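# Move mug from cupboard to desk, close cupboard

## Task

Remove the mug from the cupboard and set it down on the desk, then close both cupboard doors completely. The mug must end upright and must not drop more than a few centimetres or be hit hard. Neither door may be flung open or banged shut. The robot must not tip over or finish leaning. Anything held in place only by the robot at the end does not count. At the end, open the gripper and move the robot away.

## Robot and tools

ROBOT. A Hello Robot Stretch 3 with a single arm. It has a two-wheel differential base (0.33 m long, 0.34 m wide) that cannot strafe, a lift that moves along a vertical mast, and a telescoping arm that reaches out to the robot's RIGHT side. To bring the gripper forward or back, drive the base. On-the-spot turns pivot about the point between the drive wheels, 0.05 m behind the front edge. With the arm pulled in and the wrist folded, the turning sweep has radius 0.28 m; an unfolded, level wrist reaches outside it.

FRAMES. Base frame: origin on the floor between the drive wheels, x forward, y left, z up. Odometry frame: the base frame where the scene began. hand_pose is in the base frame, at the point where the closed fingertips meet; with all wrist joints at zero its x axis is up, y points back along the arm toward the mast, z toward the robot's rear. Fingertips are round pads 0.04 m wide.

execute_actions. Argument actions: a list holding one action or none (empty just reports state and pictures). An action may have base, joints, or both, plus optional contact_limits; its motions start together. base holds exactly one key: translate_m, a forward (positive) or backward offset in metres from the base's current spot, -1 to 1; or rotate_rad, a turn offset in radians, positive counter-clockwise seen from above, -3.2 to 3.2. joints is one dictionary of absolute targets by name (tolerance in brackets): lift_m 0 to 1.1 m (±0.004), arm height; arm_m 0 to 0.52 m (±0.004), extension; wrist_yaw_rad -1.345 to 4.42 (±0.02), 0 along the arm, positive swings toward the robot's front, 3.0 folds over the base; wrist_pitch_rad -1.57 to 0.451 (±0.05), 0 level, negative tips fingers down; wrist_roll_rad -2.911 to 2.911 (±0.02), 0 fingers side by side and level; gripper_m -0.089 to 0.179 (±0.004), larger is wider, real fingertip gap is 0.007 less when nearly shut and 0.025 less when fully open, zero below 0.007; head_pan_rad -3.953 to 1.73 (±0.02), 0 forward, positive left, -1.57 looks along the arm; head_tilt_rad -1.53 to 0.419 (±0.02), negative down. contact_limits accepts only arm_m: a motor_effort percentage 1 to 100 at which arm motion halts with contact_stop (smaller is softer; too small halts immediately); it also caps arm holding force until the next action. Values above the maximum are clipped. cameras: list of head_camera, nav_camera, wrist_camera or all; omitted or null gives all, [] gives none. Unknown keys, names or out-of-range numbers reject the whole call with no motion. One action lasts at most 15 s. Omitted joints and base may still be driving toward earlier targets without that showing in the status. If a result reports a stop, later motion calls in that same reply are skipped.

wait: seconds 0 to 10; commands nothing, returns the same report. zoom_image: camera plus region [x0, y0, x1, y1] in pixels of that camera's latest full image, (0,0) top-left, at most 504 by 504. finished_scene: scene, the current scene's integer number; ends it irreversibly after the last command is held, and reports success.

RESULTS. base_status and joint_status: done (for the base, wheels turned as commanded, slip included); off_target (stopped short and may still push); contact_stop, time_out, torque_fault (target dropped; it holds its resting place unless slack or off). Arm and lift contact_stop leave that joint slack until commanded again; a slack lift may sink under load, keep pressing, or be pushed up when closing fingers on a surface. Base, wrist and head have no contact stop and keep pushing. Wrist servos pushed hard for seconds switch off for 10 s. on_its_own lists uncommanded things; held at gives a held target, not the position. motor_effort: percent of maximum, positive toward higher values, peak of the last action in brackets; readings carry fixed and random errors; out-of-rest-range effort suggests pushing or carrying. Positive wheel effort pushes forward. lidar_m: 12 distances from the base origin, 30-degree sectors, 1st straight ahead then counter-clockwise (4th left, 7th behind, 10th right), '-' for nothing; plane 0.17 m up, range 0.15 to 12 m; misses glass, thin legs, robot parts; low lift hides sectors 5, 6, 9, 10 partly. wrist_depth_mm (45 to 1000) and head_depth_mm (280 to 4000, sideways image): 7x7 median depths from top left. base_odometry counts wheel turns; heading -3.142 to 3.142, left positive; turned_by_wheels and turned_by_imu since last result; base_tilt in degrees (forward, right positive), about 4 degrees fixed error. Calibration lines give K, distortion and T_world_to_cam from base frame to camera; head_camera and nav_camera follow the head joints, wrist_camera rides on the gripper.

GRIPPING. Command gripper_m below the object's width to hold (lower squeezes harder, but a stall guard can weaken it); open to at least 0.02 above the contact value to release. Neither reading nor done proves a grasp.

CAUTIONS. Fold or unfold the wrist only with lift_m 0.32 to 0.95, wrist_pitch_rad -0.4, roll near 0; once folded, lift can drop to 0.25. With yaw below -0.4 keep pitch at -0.5 or lower. Fast base (0.30 m/s, 1.9 rad/s) only with lift_m under 0.30, arm_m under 0.03, yaw above 2.54; otherwise 0.10 m/s and 0.63 rad/s. Pushing a rigid thing with the gripper above about 0.45 m, raising the arm contact limit, pushing again after a contact_stop, driving while gripping or hooking something fixed, or snagging furniture (worst in reverse) can tip the robot; then reverse the last move in small steps, free the gripper, and if needed lower lift_m to about 0.2. Loose items may be nudged occasionally. Avoid drops, slams, slips and hard hits.

Each tool is called by a JSON object that holds its "op" and its "data", one argument or row to a line.

## Session

{"op": "execute_actions", "data": {
  "actions": []
}}

Scene clock: 0.00 s.
base_odometry: x=+0.000 y=+0.000 heading=+0.000 (m, m, rad; odometry frame)
turned_by_wheels: +0.000 (rad since the last result)
turned_by_imu: +0.000 (rad since the last result)
base_tilt: forward=+0.5 right=+2.1 (deg)
lidar_m: 1.83 2.18 1.63 1.55 1.59 2.04 2.43 2.47 1.85 1.73 2.24 2.47
head_depth_mm: 2117 2308 2327 2348 2381 2420 2017 / 2098 2276 2310 2325 2340 2398 2031 / 2088 2250 2276 2299 2310 2346 2031 / 2082 2227 2262 2287 2281 2310 1953 / 2074 2213 2221 2247 2256 1811 2051 / 2061 2163 2192 2221 2216 2246 2054 / 2046 2149 2175 2202 2209 2238 2042
base_status: not commanded
joint_positions: lift_m=+0.493 arm_m=+0.002 wrist_yaw_rad=+3.103 wrist_pitch_rad=-0.554 wrist_roll_rad=-0.005 gripper_m=+0.037 head_pan_rad=-0.012 head_tilt_rad=+0.012
joint_status: not commanded
motor_effort: left_wheel=+0 right_wheel=+0 lift_m=+44 arm_m=-1 wrist_yaw_rad=+0 wrist_pitch_rad=+7 wrist_roll_rad=+0 gripper_m=+0 head_pan_rad=+0 head_tilt_rad=+2 (%)
hand_pose: x=-0.0133 y=+0.0586 z=+0.4768 quat_wxyz=(+0.206, +0.682, +0.181, +0.678) (m; base frame)
wrist_depth_mm: - - - - - - - / - - - - - - - / - - - - - - - / - - - - 966 940 940 / 874 862 831 854 856 792 760 / 756 721 741 711 - 672 675 / 649 647 629 631 607 599 587
pictures: head_camera (sideways: a quarter turn clockwise sets it upright), nav_camera (sideways: a quarter turn counterclockwise sets it upright), wrist_camera
Images, in order (width x height): head_camera 896x504, nav_camera 672x504, wrist_camera 644x364.

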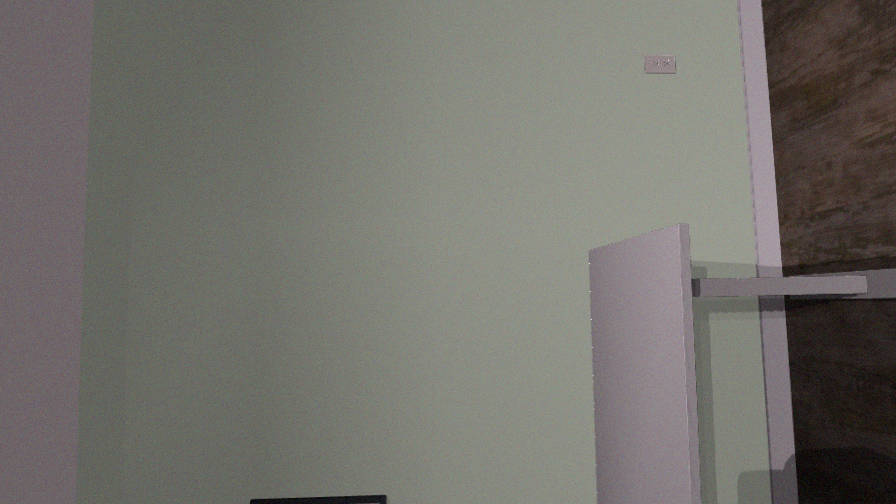

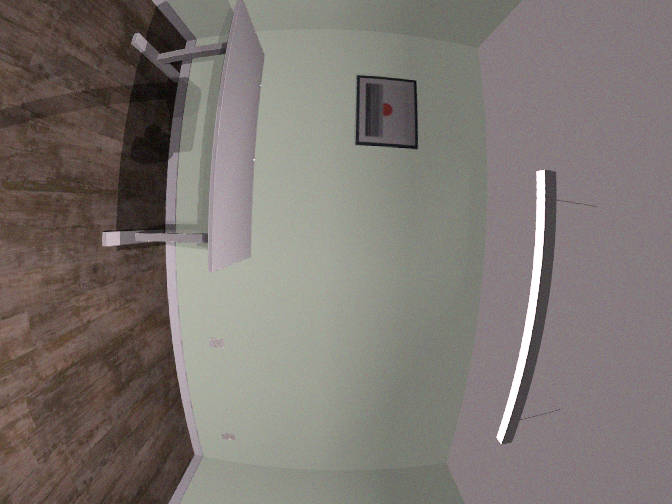

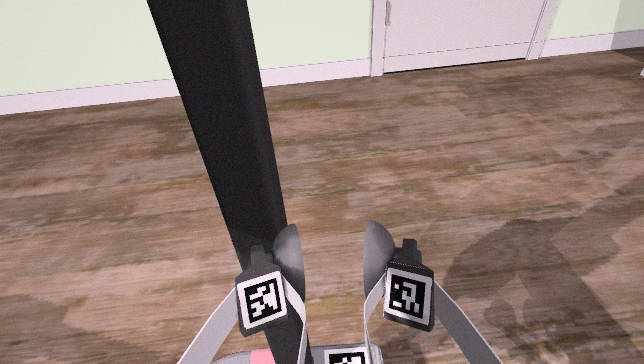

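{"op": "execute_actions", "data": {
  "actions": [
    {"joints":{"head_pan_rad":-1.8,"head_tilt_rad":-0.4,"lift_m":0.28,"wrist_pitch_rad":-0.4}}
  ],
  "cameras": ["head_camera","nav_camera"]
}}

Scene clock: 3.00 s.
base_odometry: x=+0.000 y=+0.000 heading=+0.000 (m, m, rad; odometry frame)
turned_by_wheels: +0.000 (rad since the last result)
turned_by_imu: +0.000 (rad since the last result)
base_tilt: forward=+0.6 right=+2.0 (deg)
lidar_m: 1.82 2.18 1.64 1.55 1.58 2.04 2.43 2.48 1.85 1.74 2.24 2.47
head_depth_mm: 2153 2361 2586 2751 2086 1624 1326 / 2090 2270 2498 2668 2090 1624 1328 / 2021 2169 2327 2508 2092 1628 1328 / 1954 2044 1805 1979 2084 1634 1334 / 1904 1981 1737 1910 2004 1628 1335 / 1845 1937 1678 1832 1951 1629 1331 / 1789 1875 1623 1763 1928 1632 1327
base_status: not commanded
joint_positions: lift_m=+0.280 arm_m=+0.002 wrist_yaw_rad=+3.103 wrist_pitch_rad=-0.419 wrist_roll_rad=-0.005 gripper_m=+0.037 head_pan_rad=-1.793 head_tilt_rad=-0.395
joint_status: all done
motor_effort: left_wheel=-1(0) right_wheel=+0(0) lift_m=+28(42) arm_m=-1(1) wrist_yaw_rad=+0(1) wrist_pitch_rad=+11(12) wrist_roll_rad=+0(0) gripper_m=+0(0) head_pan_rad=-1(32) head_tilt_rad=-3(30) (%)
hand_pose: x=-0.0126 y=+0.0775 z=+0.2929 quat_wxyz=(+0.160, +0.692, +0.134, +0.691) (m; base frame)
wrist_depth_mm: - - - - - - - / - - - - - - - / - - - - - - 976 / 916 863 - 828 807 797 743 / 701 670 651 655 636 619 596 / 565 550 547 546 - 508 493 / 482 484 - - 429 435 426
pictures: head_camera (sideways: a quarter turn clockwise sets it upright), nav_camera (sideways: a quarter turn counterclockwise sets it upright)
camera_calibration (this result's frames):
head_camera: T_world_to_cam=[[0.110605, 0.402766, -0.908596, 1.20322], [0.970061, -0.242634, 0.0105313, -0.0209131], [-0.216214, -0.882558, -0.417544, 0.502596], [0, 0, 0, 1]] pos_world=[-0.00412615, -0.0461195, 1.30332]
nav_camera: T_world_to_cam=[[-0.045365, -0.348779, 0.936107, -1.18071], [-0.97545, 0.217611, 0.0338068, 0.0195223], [-0.215498, -0.911591, -0.350088, 0.415649], [0, 0, 0, 1]] pos_world=[0.0550517, -0.0371534, 1.25013]
Images, in order (width x height): head_camera 896x504, nav_camera 672x504.

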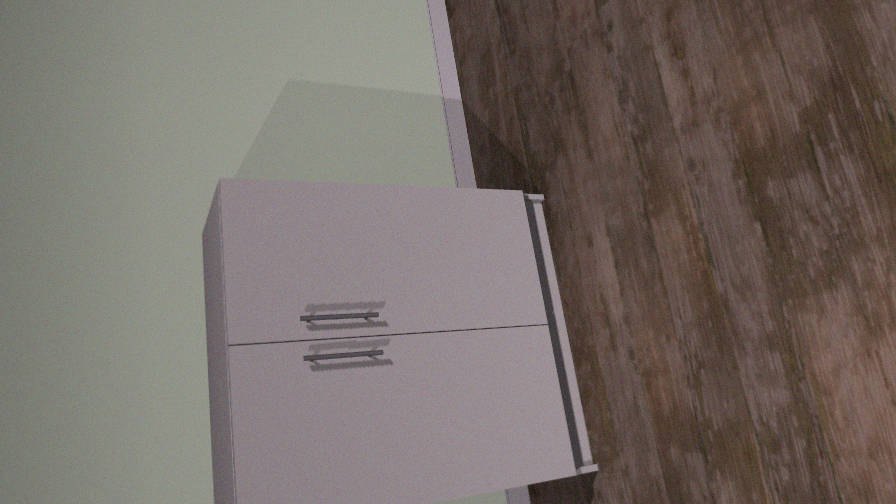

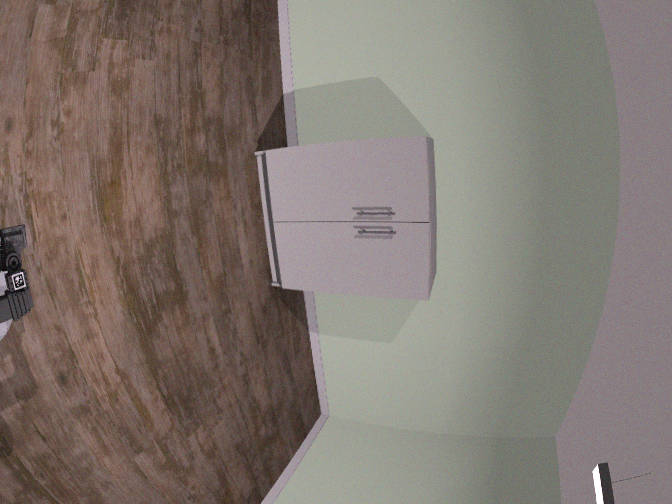

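{"op": "execute_actions", "data": {
  "actions": [
    {"base":{"rotate_rad":1.28}}
  ],
  "cameras": []
}}

{"op": "execute_actions", "data": {
  "actions": [
    {"base":{"translate_m":-0.93}}
  ],
  "cameras": []
}}

{"op": "execute_actions", "data": {
  "actions": [
    {"base":{"rotate_rad":-1.18},"joints":{"lift_m":0.72,"head_pan_rad":-1.57,"head_tilt_rad":-0.5}}
  ],
  "cameras": []
}}

{"op": "execute_actions", "data": {
  "actions": [
    {"joints":{"wrist_yaw_rad":0,"gripper_m":0.08}}
  ],
  "cameras": []
}}

{"op": "execute_actions", "data": {
  "actions": [
    {"joints":{"wrist_pitch_rad":0.02,"arm_m":0.2}}
  ]
}}

Scene clock: 5.43 s.
base_odometry: x=+0.000 y=+0.000 heading=+1.280 (m, m, rad; odometry frame)
turned_by_wheels: +1.280 (rad since the last result)
turned_by_imu: +1.297 (rad since the last result)
base_tilt: forward=+0.5 right=+1.9 (deg)
lidar_m: 1.57 1.55 1.70 2.44 2.43 2.66 1.75 1.73 2.41 2.33 1.82 1.91
head_depth_mm: 2311 2448 2612 2699 2074 1625 1333 / 2562 2740 2937 2868 2083 1621 1329 / 2555 2782 3034 2922 2079 1631 1333 / 2396 2564 2818 2874 2082 1630 1334 / 2233 2425 2610 2752 2084 1626 1334 / 2105 2261 2411 2602 2084 1625 1332 / 1995 2139 2269 2454 2093 1631 1330
base_status: done
joint_positions: lift_m=+0.280 arm_m=+0.002 wrist_yaw_rad=+3.103 wrist_pitch_rad=-0.419 wrist_roll_rad=-0.005 gripper_m=+0.037 head_pan_rad=-1.793 head_tilt_rad=-0.396
joint_status: not commanded
motor_effort: left_wheel=-2(9) right_wheel=+4(12) lift_m=+28(27) arm_m=-1(1) wrist_yaw_rad=+0(1) wrist_pitch_rad=+11(11) wrist_roll_rad=+0(0) gripper_m=+0(0) head_pan_rad=-3(4) head_tilt_rad=-2(3) (%)
hand_pose: x=-0.0126 y=+0.0775 z=+0.2930 quat_wxyz=(+0.160, +0.692, +0.134, +0.691) (m; base frame)
wrist_depth_mm: - - - - - - - / - - - - - - - / - - - - - - - / 947 890 - 809 780 785 761 / 689 692 648 662 650 617 599 / 554 557 546 540 - 512 489 / 474 487 - - 428 431 423
pictures: none
No camera images: the call's "cameras" was empty. Leave "cameras" out to get every camera's image.

Scene clock: 10.30 s.
base_odometry: x=-0.267 y=-0.891 heading=+1.280 (m, m, rad; odometry frame)
turned_by_wheels: +0.000 (rad since the last result)
turned_by_imu: -0.005 (rad since the last result)
base_tilt: forward=+0.5 right=+2.0 (deg)
lidar_m: 2.44 2.42 2.62 2.12 2.10 1.68 0.88 0.87 0.95 2.25 2.30 2.91
head_depth_mm: 1402 1484 1582 1689 1793 1609 1295 / 1545 1648 1770 1900 1952 1616 1327 / 1729 1855 2018 2170 2082 1631 1330 / 1959 2134 2331 2509 2077 1626 1334 / 2268 2478 2735 2807 2095 1640 1331 / 2423 2608 2785 2888 2085 1624 1332 / 2271 2447 2617 2739 2088 1638 1334
base_status: done
joint_positions: lift_m=+0.280 arm_m=+0.002 wrist_yaw_rad=+3.103 wrist_pitch_rad=-0.418 wrist_roll_rad=-0.005 gripper_m=+0.037 head_pan_rad=-1.793 head_tilt_rad=-0.396
joint_status: not commanded
motor_effort: left_wheel=-3(10) right_wheel=+4(8) lift_m=+29(28) arm_m=+0(1) wrist_yaw_rad=+0(1) wrist_pitch_rad=+11(11) wrist_roll_rad=+0(0) gripper_m=+0(0) head_pan_rad=-2(2) head_tilt_rad=-2(2) (%)
hand_pose: x=-0.0126 y=+0.0776 z=+0.2931 quat_wxyz=(+0.160, +0.692, +0.134, +0.691) (m; base frame)
wrist_depth_mm: - - - - - - - / - - - - - - - / - - - - - - 983 / 930 871 - 824 781 754 740 / 699 676 655 656 646 613 591 / 568 548 539 536 - 500 490 / 474 478 - - 429 440 423
pictures: none
No camera images: the call's "cameras" was empty. Leave "cameras" out to get every camera's image.

Scene clock: 15.13 s.
base_odometry: x=-0.267 y=-0.891 heading=+0.100 (m, m, rad; odometry frame)
turned_by_wheels: -1.180 (rad since the last result)
turned_by_imu: -1.197 (rad since the last result)
base_tilt: forward=+0.6 right=+2.0 (deg)
lidar_m: 2.66 2.30 2.50 2.41 2.52 2.16 2.09 1.88 0.90 0.87 0.91 1.92
head_depth_mm: 1113 1136 872 974 1109 1382 1250 / 1119 1134 869 977 1110 1292 1250 / 1118 1134 868 974 1108 1287 1254 / 1117 1136 866 973 1107 1282 1258 / 1114 1136 864 972 1105 1283 1250 / 1113 1143 865 970 1104 1280 1250 / 1110 1145 863 970 1103 1282 1254
base_status: done
joint_positions: lift_m=+0.720 arm_m=+0.002 wrist_yaw_rad=+3.103 wrist_pitch_rad=-0.418 wrist_roll_rad=-0.005 gripper_m=+0.037 head_pan_rad=-1.577 head_tilt_rad=-0.494
joint_status: all done
motor_effort: left_wheel=+4(9) right_wheel=-4(9) lift_m=+58(60) arm_m=-2(2) wrist_yaw_rad=+0(0) wrist_pitch_rad=+11(11) wrist_roll_rad=+0(0) gripper_m=+0(0) head_pan_rad=+3(19) head_tilt_rad=-3(15) (%)
hand_pose: x=-0.0126 y=+0.0776 z=+0.7322 quat_wxyz=(+0.160, +0.692, +0.134, +0.691) (m; base frame)
wrist_depth_mm: - - - - - - - / - - - - - - - / - - - - - - - / - - - - - - - / - - - - - - - / - - - - - - - / 981 973 994 911 922 885 872
pictures: none
No camera images: the call's "cameras" was empty. Leave "cameras" out to get every camera's image.

Scene clock: 17.70 s.
base_odometry: x=-0.267 y=-0.891 heading=+0.100 (m, m, rad; odometry frame)
turned_by_wheels: +0.000 (rad since the last result)
turned_by_imu: +0.000 (rad since the last result)
base_tilt: forward=+0.6 right=+2.0 (deg)
lidar_m: 2.66 2.30 2.50 2.42 2.51 2.16 2.09 1.89 0.90 0.87 0.91 1.92
head_depth_mm: 1121 1134 871 981 1114 1378 1250 / 1113 1138 869 972 1111 1294 1255 / 1114 1135 867 973 1113 1292 1283 / 1110 1134 867 973 1107 1287 1266 / 1114 1139 866 971 1108 1286 1256 / 1110 1140 864 971 1104 1286 1259 / 1110 1146 862 969 1105 1285 1255
base_status: not commanded
joint_positions: lift_m=+0.720 arm_m=+0.002 wrist_yaw_rad=+0.003 wrist_pitch_rad=-0.418 wrist_roll_rad=-0.005 gripper_m=+0.080 head_pan_rad=-1.577 head_tilt_rad=-0.494
joint_status: all done
motor_effort: left_wheel=+3(3) right_wheel=-3(3) lift_m=+58(59) arm_m=-1(1) wrist_yaw_rad=-3(4) wrist_pitch_rad=+11(11) wrist_roll_rad=+0(0) gripper_m=+0(94) head_pan_rad=+3(4) head_tilt_rad=-2(3) (%)
hand_pose: x=-0.0209 y=-0.3710 z=+0.7322 quat_wxyz=(+0.694, +0.148, -0.689, -0.146) (m; base frame)
wrist_depth_mm: - 575 561 574 572 567 999 / - 631 617 620 610 601 - / - 672 680 674 658 665 - / - 756 753 721 739 748 - / - - 802 816 801 - - / - - - 924 908 - - / 950 970 927 939 902 898 902
pictures: none
No camera images: the call's "cameras" was empty. Leave "cameras" out to get every camera's image.

Scene clock: 20.40 s.
base_odometry: x=-0.267 y=-0.891 heading=+0.100 (m, m, rad; odometry frame)
turned_by_wheels: +0.000 (rad since the last result)
turned_by_imu: +0.000 (rad since the last result)
base_tilt: forward=+0.5 right=+2.0 (deg)
lidar_m: 2.66 2.30 2.50 2.41 2.51 2.17 2.09 1.88 0.90 0.87 0.91 1.93
head_depth_mm: 1119 1135 869 975 1114 1378 - / 1113 1135 868 977 1110 - 1198 / 1117 1135 867 972 1110 - 1228 / 1113 1134 865 969 1087 1301 1234 / 1111 1140 867 970 1108 1288 1249 / 1113 1142 865 971 1105 1283 1251 / 1112 1145 863 970 1107 1281 1251
base_status: not commanded
joint_positions: lift_m=+0.720 arm_m=+0.200 wrist_yaw_rad=+0.002 wrist_pitch_rad=-0.001 wrist_roll_rad=-0.005 gripper_m=+0.080 head_pan_rad=-1.577 head_tilt_rad=-0.494
joint_status: all done
motor_effort: left_wheel=+3(4) right_wheel=-3(3) lift_m=+58(58) arm_m=+6(4) wrist_yaw_rad=-2(3) wrist_pitch_rad=+12(13) wrist_roll_rad=+0(0) gripper_m=+0(0) head_pan_rad=+3(3) head_tilt_rad=-2(3) (%)
hand_pose: x=-0.0210 y=-0.6007 z=+0.8339 quat_wxyz=(+0.709, +0.001, -0.705, +0.000) (m; base frame)
wrist_depth_mm: 875 430 420 416 403 402 395 / 431 433 423 424 417 415 407 / 443 441 429 422 428 423 415 / 457 450 443 436 439 433 424 / 460 453 452 445 440 443 430 / 476 461 - 458 453 449 436 / 490 479 482 460 461 450 456
pictures: head_camera (sideways: a quarter turn clockwise sets it upright), nav_camera (sideways: a quarter turn counterclockwise sets it upright), wrist_camera
camera_calibration (this result's frames):
head_camera: T_world_to_cam=[[0.0222901, 0.505254, -0.862683, 1.14387], [0.999513, -0.0301111, 0.00819018, -0.0180437], [-0.0218382, -0.862445, -0.50568, 0.616094], [0, 0, 0, 1]] pos_world=[0.00599227, -0.0471413, 1.29849]
nav_camera: T_world_to_cam=[[0.0298501, -0.441607, 0.896712, -1.12977], [-0.999442, 0.000239457, 0.0333877, 0.0202186], [-0.014959, -0.897209, -0.441353, 0.533192], [0, 0, 0, 1]] pos_world=[0.061907, -0.0205324, 1.24773]
wrist_camera: T_world_to_cam=[[-0.998573, -0.0273431, -0.0458747, 0.0088756], [0.0413189, 0.14868, -0.988022, 0.955271], [0.0338362, -0.988507, -0.147338, -0.303644], [0, 0, 0, 1]] pos_world=[-0.0203336, -0.441941, 0.899498]
Images, in order (width x height): head_camera 896x504, nav_camera 672x504, wrist_camera 644x364.

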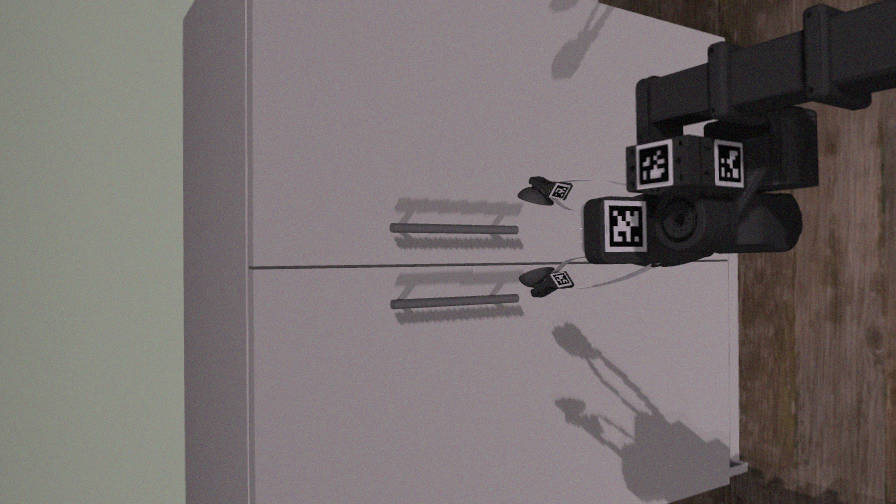

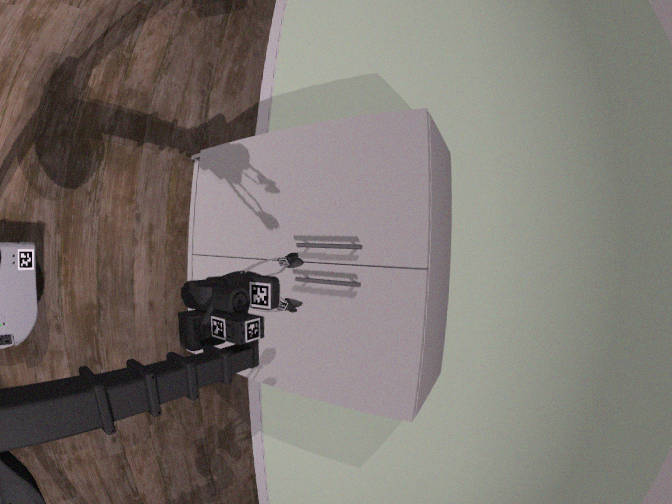

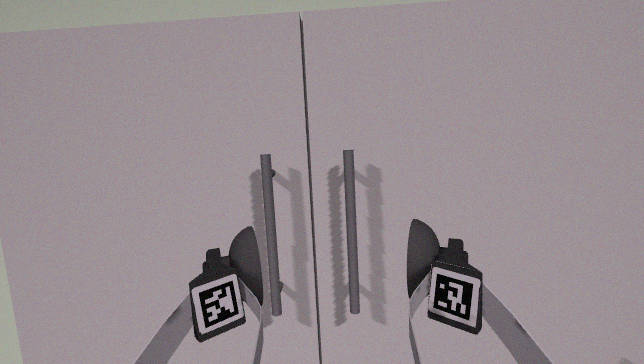

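{"op": "execute_actions", "data": {
  "actions": [
    {"base":{"translate_m":0.075},"joints":{"arm_m":0.4,"lift_m":0.7,"gripper_m":0.065}}
  ],
  "cameras": ["head_camera","wrist_camera"]
}}

Scene clock: 23.27 s.
base_odometry: x=-0.192 y=-0.883 heading=+0.100 (m, m, rad; odometry frame)
turned_by_wheels: +0.000 (rad since the last result)
turned_by_imu: +0.000 (rad since the last result)
base_tilt: forward=+0.5 right=+2.0 (deg)
lidar_m: 2.58 2.23 2.48 2.42 2.51 2.24 2.17 1.88 0.90 0.87 0.91 1.92
head_depth_mm: 1116 1139 869 974 1115 1297 1311 / 1113 1133 868 975 1090 - 1252 / 1112 1133 870 957 - 1297 1251 / 1113 1136 867 941 1129 1291 1252 / 1116 1137 866 972 1108 1287 1248 / 1112 1143 865 973 1102 1283 1252 / 1110 1144 863 972 1108 1416 1253
base_status: done
joint_positions: lift_m=+0.700 arm_m=+0.400 wrist_yaw_rad=+0.002 wrist_pitch_rad=-0.001 wrist_roll_rad=-0.005 gripper_m=+0.065 head_pan_rad=-1.577 head_tilt_rad=-0.494
joint_status: all done
motor_effort: left_wheel=+3(7) right_wheel=-3(3) lift_m=+28(57) arm_m=+4(9) wrist_yaw_rad=-2(2) wrist_pitch_rad=+12(12) wrist_roll_rad=+0(0) gripper_m=+0(67) head_pan_rad=+3(4) head_tilt_rad=-2(2) (%)
hand_pose: x=-0.0210 y=-0.8007 z=+0.8149 quat_wxyz=(+0.709, +0.001, -0.705, +0.000) (m; base frame)
wrist_depth_mm: 229 227 225 223 219 216 214 / 234 231 228 225 223 222 217 / 239 237 235 229 229 224 222 / 245 240 238 235 232 228 227 / 248 247 243 241 236 233 233 / 255 252 249 245 245 239 236 / 262 259 255 249 246 242 241
pictures: head_camera (sideways: a quarter turn clockwise sets it upright), wrist_camera
camera_calibration (this result's frames):
head_camera: T_world_to_cam=[[0.0222903, 0.505254, -0.862683, 1.14387], [0.999513, -0.0301114, 0.00819018, -0.0180437], [-0.0218385, -0.862445, -0.505679, 0.616094], [0, 0, 0, 1]] pos_world=[0.00599225, -0.0471413, 1.29849]
wrist_camera: T_world_to_cam=[[-0.998574, -0.0273064, -0.0458653, 0.00254527], [0.0413274, 0.148315, -0.988076, 0.966038], [0.0337833, -0.988563, -0.146975, -0.504491], [0, 0, 0, 1]] pos_world=[-0.0203389, -0.641929, 0.880489]
Images, in order (width x height): head_camera 896x504, wrist_camera 644x364.

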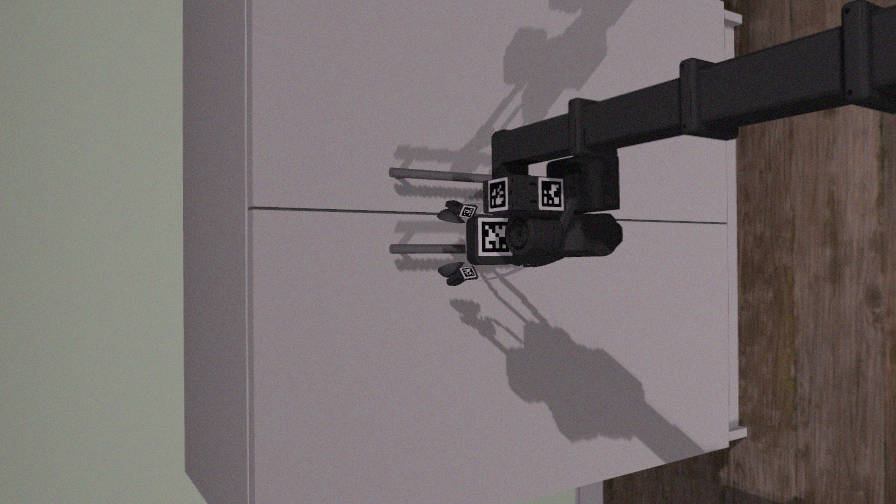

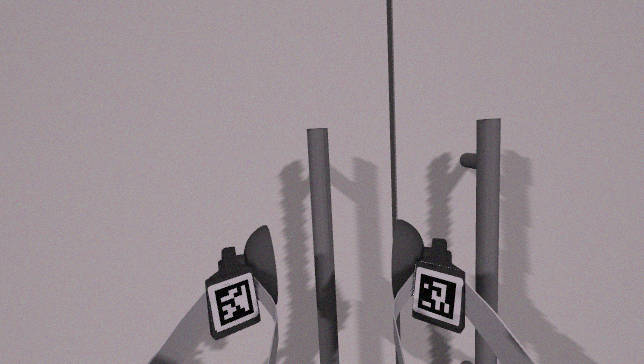

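{"op": "execute_actions", "data": {
  "actions": [
    {"base":{"translate_m":0.007},"joints":{"arm_m":0.44}}
  ],
  "cameras": []
}}

{"op": "execute_actions", "data": {
  "actions": [
    {"joints":{"gripper_m":-0.03}}
  ],
  "cameras": ["wrist_camera"]
}}

{"op": "execute_actions", "data": {
  "actions": [
    {"base":{"translate_m":0.008},"joints":{"arm_m":0.39}}
  ],
  "cameras": ["head_camera","wrist_camera"]
}}

Scene clock: 25.10 s.
base_odometry: x=-0.185 y=-0.883 heading=+0.100 (m, m, rad; odometry frame)
turned_by_wheels: +0.000 (rad since the last result)
turned_by_imu: +0.000 (rad since the last result)
base_tilt: forward=+0.5 right=+2.1 (deg)
lidar_m: 2.58 2.22 2.48 2.41 2.51 2.24 2.17 1.89 0.90 0.87 0.91 1.93
head_depth_mm: 1119 1135 869 978 1117 1288 1307 / 1114 1135 870 973 1092 - 1250 / 1114 1133 868 956 1160 1296 1252 / 1114 1133 867 940 1128 1293 1248 / 1109 1136 866 972 1108 1286 1252 / 1111 1140 865 972 1108 1287 1250 / 1112 1144 865 969 1124 1419 1258
base_status: done
joint_positions: lift_m=+0.700 arm_m=+0.440 wrist_yaw_rad=+0.002 wrist_pitch_rad=-0.001 wrist_roll_rad=-0.005 gripper_m=+0.065 head_pan_rad=-1.577 head_tilt_rad=-0.494
joint_status: all done
motor_effort: left_wheel=+3(8) right_wheel=-3(6) lift_m=+28(28) arm_m=+6(4) wrist_yaw_rad=-1(2) wrist_pitch_rad=+12(12) wrist_roll_rad=+1(0) gripper_m=+0(0) head_pan_rad=+4(2) head_tilt_rad=-3(3) (%)
hand_pose: x=-0.0210 y=-0.8407 z=+0.8149 quat_wxyz=(+0.709, +0.001, -0.705, +0.000) (m; base frame)
wrist_depth_mm: 190 188 186 185 182 179 178 / 193 191 190 186 185 182 181 / 197 195 192 191 188 187 184 / 202 199 196 194 193 191 188 / 207 203 201 198 195 194 191 / 211 208 207 200 201 197 197 / 216 213 212 206 204 201 199
pictures: none
No camera images: the call's "cameras" was empty. Leave "cameras" out to get every camera's image.

Scene clock: 26.53 s.
base_odometry: x=-0.185 y=-0.883 heading=+0.100 (m, m, rad; odometry frame)
turned_by_wheels: +0.000 (rad since the last result)
turned_by_imu: +0.000 (rad since the last result)
base_tilt: forward=+0.6 right=+2.0 (deg)
lidar_m: 2.58 2.21 2.48 2.42 2.51 2.25 2.17 1.89 0.90 0.87 0.91 1.93
head_depth_mm: 1118 1133 869 978 1114 1294 1309 / 1117 1136 869 974 1093 - 1250 / 1117 1134 871 956 1157 1295 1260 / 1116 1135 871 941 1134 1285 1251 / 1113 1138 868 974 1108 1286 1254 / 1112 1144 865 971 1105 1288 1255 / 1110 1144 862 968 1129 1416 1249
base_status: not commanded
joint_positions: lift_m=+0.700 arm_m=+0.440 wrist_yaw_rad=+0.001 wrist_pitch_rad=-0.001 wrist_roll_rad=-0.005 gripper_m=-0.029 head_pan_rad=-1.577 head_tilt_rad=-0.494
joint_status: all done
motor_effort: left_wheel=+3(4) right_wheel=-3(3) lift_m=+28(28) arm_m=+5(5) wrist_yaw_rad=-2(3) wrist_pitch_rad=+12(12) wrist_roll_rad=+0(0) gripper_m=-15(100) head_pan_rad=+3(3) head_tilt_rad=-3(3) (%)
hand_pose: x=-0.0212 y=-0.8407 z=+0.8149 quat_wxyz=(+0.709, +0.001, -0.705, +0.000) (m; base frame)
wrist_depth_mm: 191 187 185 183 182 180 179 / 193 191 188 187 186 184 180 / 197 195 192 191 189 187 184 / 201 201 197 195 193 189 188 / 206 202 203 197 198 194 192 / 211 208 207 - 201 199 195 / 217 213 211 206 207 202 201
pictures: wrist_camera
camera_calibration (this result's frames):
wrist_camera: T_world_to_cam=[[-0.998591, -0.0266799, -0.0458664, 0.00181986], [0.0414215, 0.148288, -0.988076, 0.971956], [0.0331632, -0.988584, -0.146974, -0.544053], [0, 0, 0, 1]] pos_world=[-0.0204001, -0.681924, 0.880489]
Images, in order (width x height): wrist_camera 644x364.

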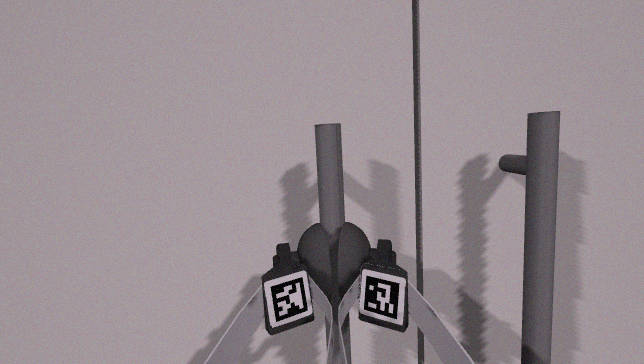

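Scene clock: 28.53 s.
base_odometry: x=-0.177 y=-0.882 heading=+0.100 (m, m, rad; odometry frame)
turned_by_wheels: +0.000 (rad since the last result)
turned_by_imu: +0.000 (rad since the last result)
base_tilt: forward=+0.5 right=+2.1 (deg)
lidar_m: 2.57 2.20 2.47 2.41 2.52 2.26 2.18 1.88 0.90 0.87 0.91 1.92
head_depth_mm: 1115 1132 872 978 1114 1283 1290 / 1117 1134 871 976 1090 - 1228 / 1113 1134 870 955 - 1292 1253 / 1112 1133 868 957 1129 1291 1256 / 1112 1138 867 975 1106 1292 1251 / 1112 1137 865 972 1107 1285 1252 / 1108 1143 864 971 1130 1458 1251
base_status: done
joint_positions: lift_m=+0.700 arm_m=+0.390 wrist_yaw_rad=-0.002 wrist_pitch_rad=+0.001 wrist_roll_rad=-0.005 gripper_m=-0.029 head_pan_rad=-1.577 head_tilt_rad=-0.494
joint_status: all done
motor_effort: left_wheel=+3(6) right_wheel=-2(9) lift_m=+28(28) arm_m=-7(11) wrist_yaw_rad=+3(14) wrist_pitch_rad=+11(12) wrist_roll_rad=+0(0) gripper_m=-11(15) head_pan_rad=+4(3) head_tilt_rad=-3(2) (%)
hand_pose: x=-0.0221 y=-0.7917 z=+0.8152 quat_wxyz=(+0.709, -0.001, -0.705, -0.001) (m; base frame)
wrist_depth_mm: 241 236 234 231 227 227 223 / 245 241 238 236 232 232 229 / 249 245 242 239 237 234 231 / 253 250 246 245 241 240 237 / 256 255 251 249 249 243 241 / 263 262 257 - 252 249 247 / 274 266 264 263 258 256 252
pictures: head_camera (sideways: a quarter turn clockwise sets it upright), wrist_camera
camera_calibration (this result's frames):
head_camera: T_world_to_cam=[[0.0222883, 0.505285, -0.862665, 1.14385], [0.999513, -0.0301074, 0.00818933, -0.0180426], [-0.0218347, -0.862427, -0.50571, 0.616134], [0, 0, 0, 1]] pos_world=[0.00599246, -0.0471411, 1.29849]
wrist_camera: T_world_to_cam=[[-0.998678, -0.0232528, -0.0458339, 0.00493514], [0.0419349, 0.146917, -0.98826, 0.964108], [0.0297136, -0.988876, -0.145747, -0.496789], [0, 0, 0, 1]] pos_world=[-0.0207398, -0.632791, 0.880609]
Images, in order (width x height): head_camera 896x504, wrist_camera 644x364.

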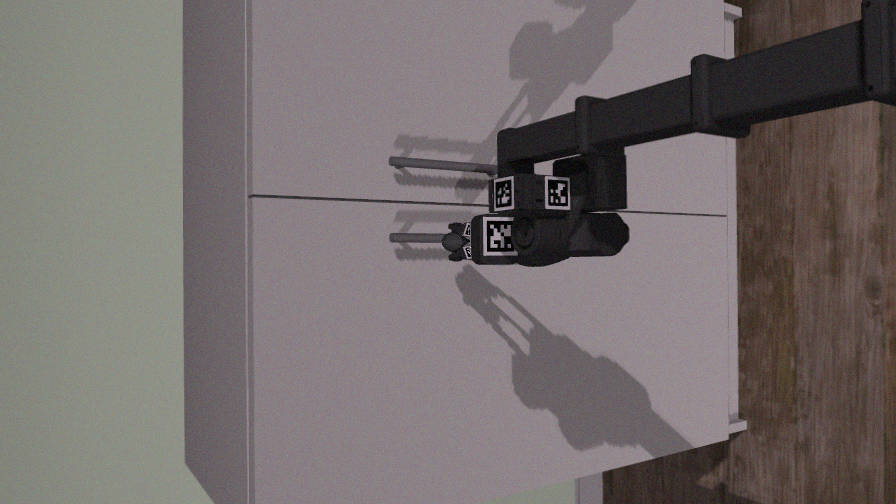

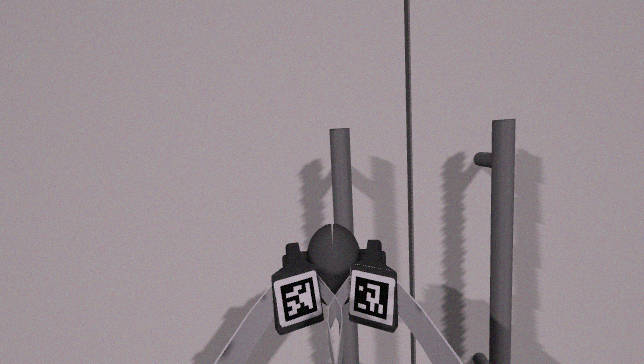

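Too shallow; go deeper.

{"op": "execute_actions", "data": {
  "actions": [
    {"base":{"translate_m":-0.008},"joints":{"gripper_m":0.055}}
  ],
  "cameras": []
}}

{"op": "execute_actions", "data": {
  "actions": [
    {"joints":{"arm_m":0.458},"contact_limits":{"arm_m":15}}
  ],
  "cameras": []
}}

{"op": "execute_actions", "data": {
  "actions": [
    {"joints":{"gripper_m":-0.07}}
  ],
  "cameras": ["wrist_camera"]
}}

{"op": "execute_actions", "data": {
  "actions": [
    {"joints":{"arm_m":0.42}}
  ],
  "cameras": ["wrist_camera"]
}}

Scene clock: 30.40 s.
base_odometry: x=-0.185 y=-0.883 heading=+0.100 (m, m, rad; odometry frame)
turned_by_wheels: +0.000 (rad since the last result)
turned_by_imu: +0.000 (rad since the last result)
base_tilt: forward=+0.6 right=+2.0 (deg)
lidar_m: 2.58 2.23 2.48 2.42 2.51 2.25 2.17 1.88 0.90 0.87 0.91 1.93
head_depth_mm: 1119 1132 871 976 1114 1283 1296 / 1118 1132 869 979 1091 - 1223 / 1113 1133 869 978 - 1294 1249 / 1114 1136 869 957 1130 1285 1251 / 1114 1140 866 969 1113 1292 1252 / 1112 1135 866 972 1106 1286 1253 / 1109 1142 865 971 1126 1418 1251
base_status: done
joint_positions: lift_m=+0.700 arm_m=+0.390 wrist_yaw_rad=-0.002 wrist_pitch_rad=+0.001 wrist_roll_rad=-0.005 gripper_m=+0.055 head_pan_rad=-1.577 head_tilt_rad=-0.494
joint_status: all done
motor_effort: left_wheel=+3(4) right_wheel=-2(9) lift_m=+28(29) arm_m=-7(7) wrist_yaw_rad=+2(2) wrist_pitch_rad=+11(11) wrist_roll_rad=+0(0) gripper_m=+0(93) head_pan_rad=+3(2) head_tilt_rad=-2(3) (%)
hand_pose: x=-0.0220 y=-0.7917 z=+0.8152 quat_wxyz=(+0.709, -0.001, -0.705, -0.001) (m; base frame)
wrist_depth_mm: 236 235 230 231 231 225 225 / 244 239 238 235 234 231 228 / 246 245 242 236 238 232 232 / 252 249 246 242 243 239 238 / 260 256 250 248 246 244 240 / 264 263 258 257 - 251 246 / 271 268 264 259 258 254 251
pictures: none
No camera images: the call's "cameras" was empty. Leave "cameras" out to get every camera's image.

Scene clock: 32.07 s.
base_odometry: x=-0.185 y=-0.883 heading=+0.100 (m, m, rad; odometry frame)
turned_by_wheels: +0.000 (rad since the last result)
turned_by_imu: +0.000 (rad since the last result)
base_tilt: forward=+0.6 right=+2.0 (deg)
lidar_m: 2.58 2.22 2.48 2.42 2.52 2.25 2.17 1.88 0.90 0.87 0.91 1.92
head_depth_mm: 1115 1137 871 975 1114 1295 1306 / 1116 1135 872 976 1087 - 1245 / 1115 1134 869 944 1159 1290 1250 / 1115 1136 870 940 1132 1287 1252 / 1114 1138 870 975 1105 1285 1258 / 1111 1142 867 973 1107 1288 1254 / 1107 1148 865 972 1127 1418 1252
base_status: not commanded
joint_positions: lift_m=+0.700 arm_m=+0.457 wrist_yaw_rad=-0.002 wrist_pitch_rad=+0.000 wrist_roll_rad=-0.005 gripper_m=+0.055 head_pan_rad=-1.577 head_tilt_rad=-0.494
joint_status: all done
motor_effort: left_wheel=+2(3) right_wheel=-2(3) lift_m=+28(28) arm_m=+12(15) wrist_yaw_rad=+1(2) wrist_pitch_rad=+12(12) wrist_roll_rad=+0(0) gripper_m=-1(1) head_pan_rad=+4(4) head_tilt_rad=-3(3) (%)
contact_limits: arm_m 15 (drawing in: default 27, maximum 43; extending or still: default 35, maximum 58)
hand_pose: x=-0.0220 y=-0.8583 z=+0.8150 quat_wxyz=(+0.709, +0.000, -0.705, -0.001) (m; base frame)
wrist_depth_mm: 172 171 169 169 165 163 161 / 175 175 172 170 168 167 165 / 179 178 175 173 171 169 167 / 185 181 179 177 176 173 171 / 188 185 182 181 180 176 174 / 191 188 188 185 - 181 178 / 195 194 192 188 188 183 181
pictures: none
No camera images: the call's "cameras" was empty. Leave "cameras" out to get every camera's image.

Scene clock: 34.03 s.
base_odometry: x=-0.185 y=-0.883 heading=+0.100 (m, m, rad; odometry frame)
turned_by_wheels: +0.000 (rad since the last result)
turned_by_imu: +0.000 (rad since the last result)
base_tilt: forward=+0.6 right=+1.9 (deg)
lidar_m: 2.57 2.22 2.48 2.41 2.51 2.25 2.17 1.89 0.90 0.87 0.91 1.93
head_depth_mm: 1118 1151 873 977 1115 1296 1317 / 1119 1145 869 976 1093 - 1251 / 1118 1149 874 960 1155 1293 1254 / 1115 1151 870 943 1130 1288 1260 / 1113 1152 871 976 1111 1284 1250 / 1108 1153 868 973 1105 1282 1251 / 1111 1165 869 973 1127 1425 1257
base_status: not commanded
joint_positions: lift_m=+0.700 arm_m=+0.457 wrist_yaw_rad=-0.005 wrist_pitch_rad=-0.007 wrist_roll_rad=-0.005 gripper_m=-0.068 head_pan_rad=-1.577 head_tilt_rad=-0.494
joint_status: all done
on_its_own: arm_m is at rest, and its effort (+17) is outside its rest range (-14 to +14)
motor_effort: left_wheel=+0(2) right_wheel=+1(2) lift_m=+28(28) arm_m=+17(16) wrist_yaw_rad=+6(6) wrist_pitch_rad=+16(16) wrist_roll_rad=+0(0) gripper_m=-37(100) head_pan_rad=+3(3) head_tilt_rad=-3(2) (%)
hand_pose: x=-0.0228 y=-0.8577 z=+0.8132 quat_wxyz=(+0.709, +0.001, -0.705, -0.005) (m; base frame)
wrist_depth_mm: 174 172 171 171 167 166 164 / 177 176 174 173 170 169 167 / 181 180 177 175 173 171 170 / 185 184 182 179 178 176 175 / 189 186 185 181 181 180 177 / 194 193 190 150 185 184 181 / 198 197 196 191 191 188 186
pictures: wrist_camera
camera_calibration (this result's frames):
wrist_camera: T_world_to_cam=[[-0.998742, -0.0198751, -0.0460308, 0.00559141], [0.0424183, 0.154522, -0.987078, 0.977432], [0.0267311, -0.987789, -0.153484, -0.555192], [0, 0, 0, 1]] pos_world=[-0.0210357, -0.699336, 0.879846]
Images, in order (width x height): wrist_camera 644x364.

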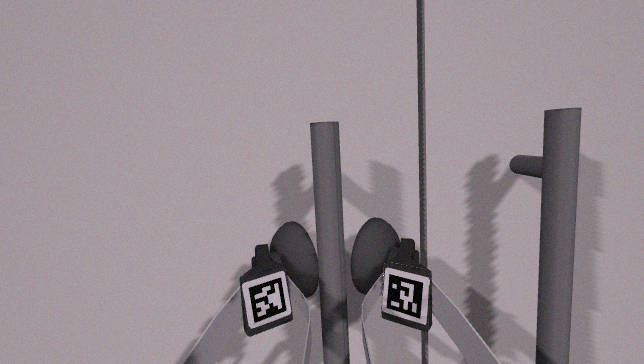

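Scene clock: 35.77 s.
base_odometry: x=-0.185 y=-0.883 heading=+0.101 (m, m, rad; odometry frame)
turned_by_wheels: +0.000 (rad since the last result)
turned_by_imu: +0.000 (rad since the last result)
base_tilt: forward=+0.6 right=+2.1 (deg)
lidar_m: 2.58 2.22 2.48 2.42 2.52 2.25 2.18 1.88 0.90 0.84 0.90 1.93
head_depth_mm: 1118 1126 870 977 1118 1296 1294 / 1115 1125 869 972 1089 - 1220 / 1117 1124 856 959 1170 1292 1250 / 1117 1127 833 911 1097 1237 1251 / 1112 1128 837 941 1078 1256 1251 / 1112 1134 848 954 1090 1268 1250 / 1110 1138 857 960 1121 1420 1249
base_status: not commanded
joint_positions: lift_m=+0.700 arm_m=+0.421 wrist_yaw_rad=+0.009 wrist_pitch_rad=-0.001 wrist_roll_rad=-0.005 gripper_m=-0.060 head_pan_rad=-1.577 head_tilt_rad=-0.495
joint_status: all done
on_its_own: gripper_m is held at -0.060, not at your -0.070, by its stall guard, which is still easing
motor_effort: left_wheel=+6(7) right_wheel=-10(10) lift_m=+28(28) arm_m=-7(15) wrist_yaw_rad=-9(14) wrist_pitch_rad=+12(16) wrist_roll_rad=+0(0) gripper_m=-9(37) head_pan_rad=+3(4) head_tilt_rad=-2(2) (%)
hand_pose: x=-0.0192 y=-0.8217 z=+0.8149 quat_wxyz=(+0.709, +0.004, -0.705, +0.003) (m; base frame)
wrist_depth_mm: 188 182 173 168 164 197 193 / 192 187 178 171 168 200 197 / 195 189 181 173 170 203 203 / 203 194 187 176 174 207 206 / 207 199 191 177 179 210 210 / 211 203 196 146 219 216 214 / 217 209 200 189 185 222 219
pictures: wrist_camera
camera_calibration (this result's frames):
wrist_camera: T_world_to_cam=[[-0.998359, -0.034324, -0.0458352, -0.00201621], [0.0402585, 0.148498, -0.988093, 0.969234], [0.0407217, -0.988317, -0.146872, -0.525027], [0, 0, 0, 1]] pos_world=[-0.0196528, -0.662891, 0.880489]
Images, in order (width x height): wrist_camera 644x364.

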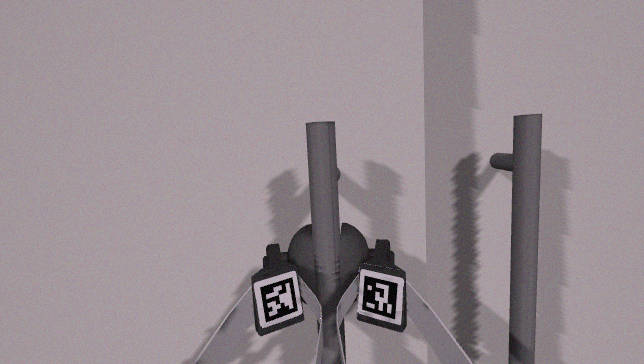

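{"op": "execute_actions", "data": {
  "actions": [
    {"base":{"translate_m":0.02},"joints":{"arm_m":0.37,"gripper_m":-0.03}}
  ],
  "cameras": []
}}

{"op": "execute_actions", "data": {
  "actions": [
    {"base":{"translate_m":0.028},"joints":{"arm_m":0.31}}
  ],
  "cameras": []
}}

{"op": "execute_actions", "data": {
  "actions": [
    {"base":{"translate_m":0.048},"joints":{"arm_m":0.24}}
  ]
}}

Scene clock: 37.50 s.
base_odometry: x=-0.165 y=-0.881 heading=+0.101 (m, m, rad; odometry frame)
turned_by_wheels: +0.000 (rad since the last result)
turned_by_imu: +0.000 (rad since the last result)
base_tilt: forward=+0.6 right=+2.0 (deg)
lidar_m: 2.56 2.20 2.48 2.41 2.51 2.28 2.19 1.88 0.90 0.78 0.88 1.93
head_depth_mm: 1114 1125 870 979 1111 1271 1277 / 1116 1129 869 976 1094 - 1221 / 1113 1124 842 963 - 1297 1255 / 1115 1124 790 858 1016 1166 1251 / 1110 1135 804 906 1031 1210 1252 / 1110 1131 824 928 1067 1258 1251 / 1114 1170 846 955 1166 1448 1250
base_status: done
joint_positions: lift_m=+0.700 arm_m=+0.370 wrist_yaw_rad=-0.006 wrist_pitch_rad=-0.001 wrist_roll_rad=-0.005 gripper_m=-0.029 head_pan_rad=-1.577 head_tilt_rad=-0.495
joint_status: all done
motor_effort: left_wheel=+0(11) right_wheel=+0(10) lift_m=+28(28) arm_m=-7(9) wrist_yaw_rad=+5(16) wrist_pitch_rad=+12(12) wrist_roll_rad=+0(0) gripper_m=-17(72) head_pan_rad=+4(4) head_tilt_rad=-2(3) (%)
hand_pose: x=-0.0230 y=-0.7717 z=+0.8149 quat_wxyz=(+0.709, -0.002, -0.705, -0.003) (m; base frame)
wrist_depth_mm: 212 198 183 172 162 246 243 / 218 201 188 174 167 251 248 / 223 208 191 176 170 254 251 / 231 212 196 180 173 258 257 / 237 219 200 178 176 266 262 / 244 223 210 - 274 271 270 / 249 232 212 194 184 276 272
pictures: none
No camera images: the call's "cameras" was empty. Leave "cameras" out to get every camera's image.

Scene clock: 39.17 s.
base_odometry: x=-0.138 y=-0.878 heading=+0.101 (m, m, rad; odometry frame)
turned_by_wheels: +0.000 (rad since the last result)
turned_by_imu: +0.000 (rad since the last result)
base_tilt: forward=+0.6 right=+2.0 (deg)
lidar_m: 2.53 2.17 2.47 2.41 2.51 2.29 2.22 1.88 0.90 0.72 0.87 1.93
head_depth_mm: 1114 1130 870 979 1118 1300 1277 / 1114 1126 872 978 1091 - 1221 / 1117 1123 853 944 1049 1323 1254 / 1113 1128 739 805 954 1108 1224 / 1116 1132 773 859 988 1164 1257 / 1111 1133 798 907 1050 1246 1248 / 1113 1174 836 968 1676 1493 1248
base_status: done
joint_positions: lift_m=+0.700 arm_m=+0.310 wrist_yaw_rad=-0.010 wrist_pitch_rad=-0.002 wrist_roll_rad=-0.005 gripper_m=-0.029 head_pan_rad=-1.577 head_tilt_rad=-0.495
joint_status: all done
motor_effort: left_wheel=-2(10) right_wheel=+3(18) lift_m=+28(29) arm_m=-6(5) wrist_yaw_rad=+11(32) wrist_pitch_rad=+13(13) wrist_roll_rad=+0(1) gripper_m=-17(20) head_pan_rad=+3(4) head_tilt_rad=-2(3) (%)
hand_pose: x=-0.0241 y=-0.7116 z=+0.8146 quat_wxyz=(+0.709, -0.003, -0.705, -0.005) (m; base frame)
wrist_depth_mm: 259 226 197 175 158 303 299 / 268 232 200 178 161 308 306 / 275 241 206 178 165 315 312 / 287 247 213 179 168 319 316 / 303 254 219 182 171 327 328 / 315 266 228 - 170 334 332 / 327 274 235 199 182 338 343
pictures: none
No camera images: the call's "cameras" was empty. Leave "cameras" out to get every camera's image.

Scene clock: 40.87 s.
base_odometry: x=-0.090 y=-0.873 heading=+0.101 (m, m, rad; odometry frame)
turned_by_wheels: +0.000 (rad since the last result)
turned_by_imu: +0.000 (rad since the last result)
base_tilt: forward=+0.5 right=+2.1 (deg)
lidar_m: 2.48 2.13 2.47 2.42 2.51 2.35 2.27 1.89 0.90 0.63 0.86 1.93
head_depth_mm: 1121 1126 870 980 1118 1298 1279 / 1118 1128 871 969 1093 - 1254 / 1115 1126 1281 724 823 - 1219 / 1112 1130 686 740 851 1036 1174 / 1115 1133 731 814 939 1112 1255 / 1115 1132 793 893 1048 1313 1250 / 1107 1205 857 1487 1696 1496 1248
base_status: done
joint_positions: lift_m=+0.700 arm_m=+0.240 wrist_yaw_rad=-0.009 wrist_pitch_rad=-0.002 wrist_roll_rad=-0.005 gripper_m=-0.029 head_pan_rad=-1.577 head_tilt_rad=-0.495
joint_status: all done
motor_effort: left_wheel=-1(10) right_wheel=+4(18) lift_m=+29(28) arm_m=-6(7) wrist_yaw_rad=+10(31) wrist_pitch_rad=+13(13) wrist_roll_rad=+1(1) gripper_m=-17(20) head_pan_rad=+3(3) head_tilt_rad=-3(2) (%)
hand_pose: x=-0.0238 y=-0.6416 z=+0.8145 quat_wxyz=(+0.709, -0.002, -0.705, -0.004) (m; base frame)
wrist_depth_mm: 857 284 217 177 148 367 370 / 911 297 226 181 151 377 373 / 897 302 233 180 156 384 381 / 905 322 241 178 159 386 393 / 914 334 248 178 160 396 396 / 951 353 266 149 158 404 403 / 973 369 276 208 172 411 413
pictures: head_camera (sideways: a quarter turn clockwise sets it upright), nav_camera (sideways: a quarter turn counterclockwise sets it upright), wrist_camera
camera_calibration (this result's frames):
head_camera: T_world_to_cam=[[0.0222573, 0.506149, -0.862159, 1.14319], [0.999515, -0.0300439, 0.00816533, -0.0180113], [-0.0217697, -0.861922, -0.506572, 0.617255], [0, 0, 0, 1]] pos_world=[0.00599586, -0.0471377, 1.29844]
nav_camera: T_world_to_cam=[[0.0298779, -0.442533, 0.896254, -1.12917], [-0.999443, 0.000129232, 0.0333816, 0.0202266], [-0.0148883, -0.896752, -0.442282, 0.5344], [0, 0, 0, 1]] pos_world=[0.0619089, -0.0204721, 1.2477]
wrist_camera: T_world_to_cam=[[-0.998812, -0.0164071, -0.0458813, 0.011099], [0.0429192, 0.149578, -0.987818, 0.942731], [0.0230701, -0.988614, -0.148696, -0.345996], [0, 0, 0, 1]] pos_world=[-0.0213932, -0.482887, 0.880308]
Images, in order (width x height): head_camera 896x504, nav_camera 672x504, wrist_camera 644x364.

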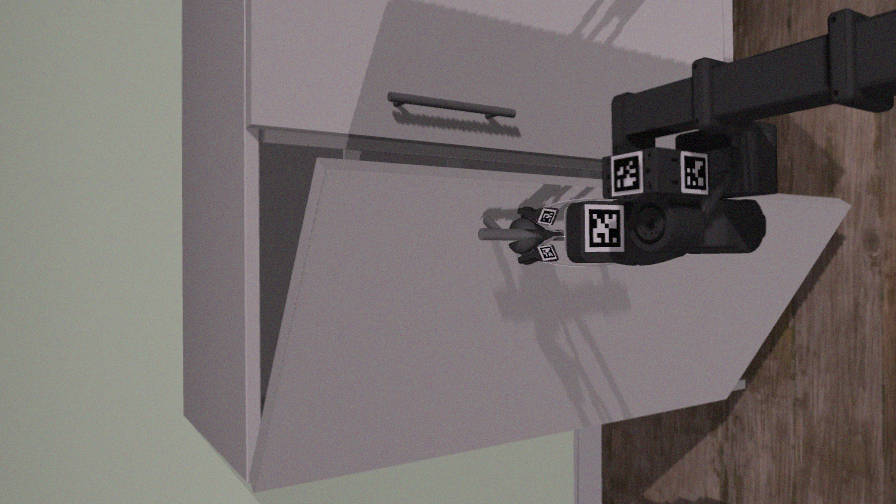

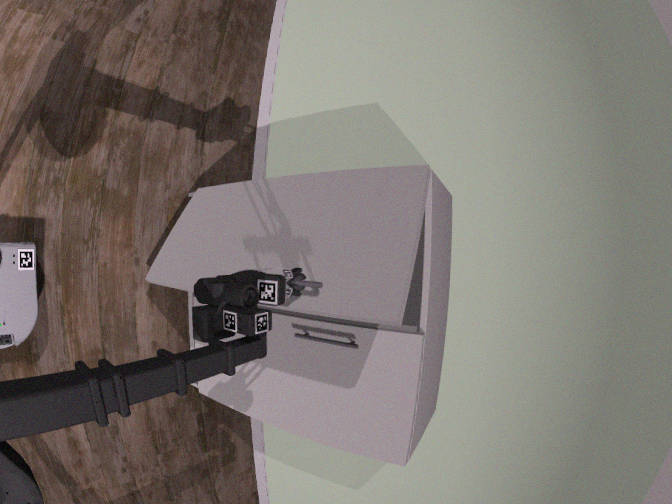

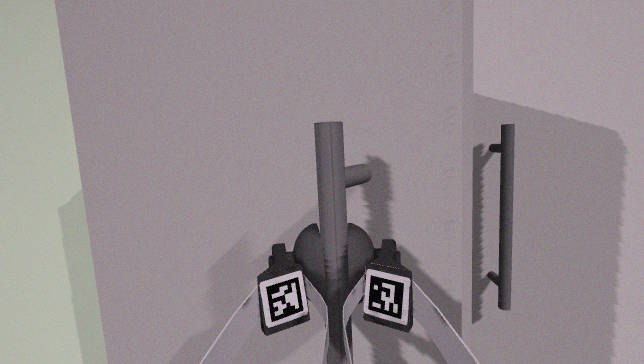

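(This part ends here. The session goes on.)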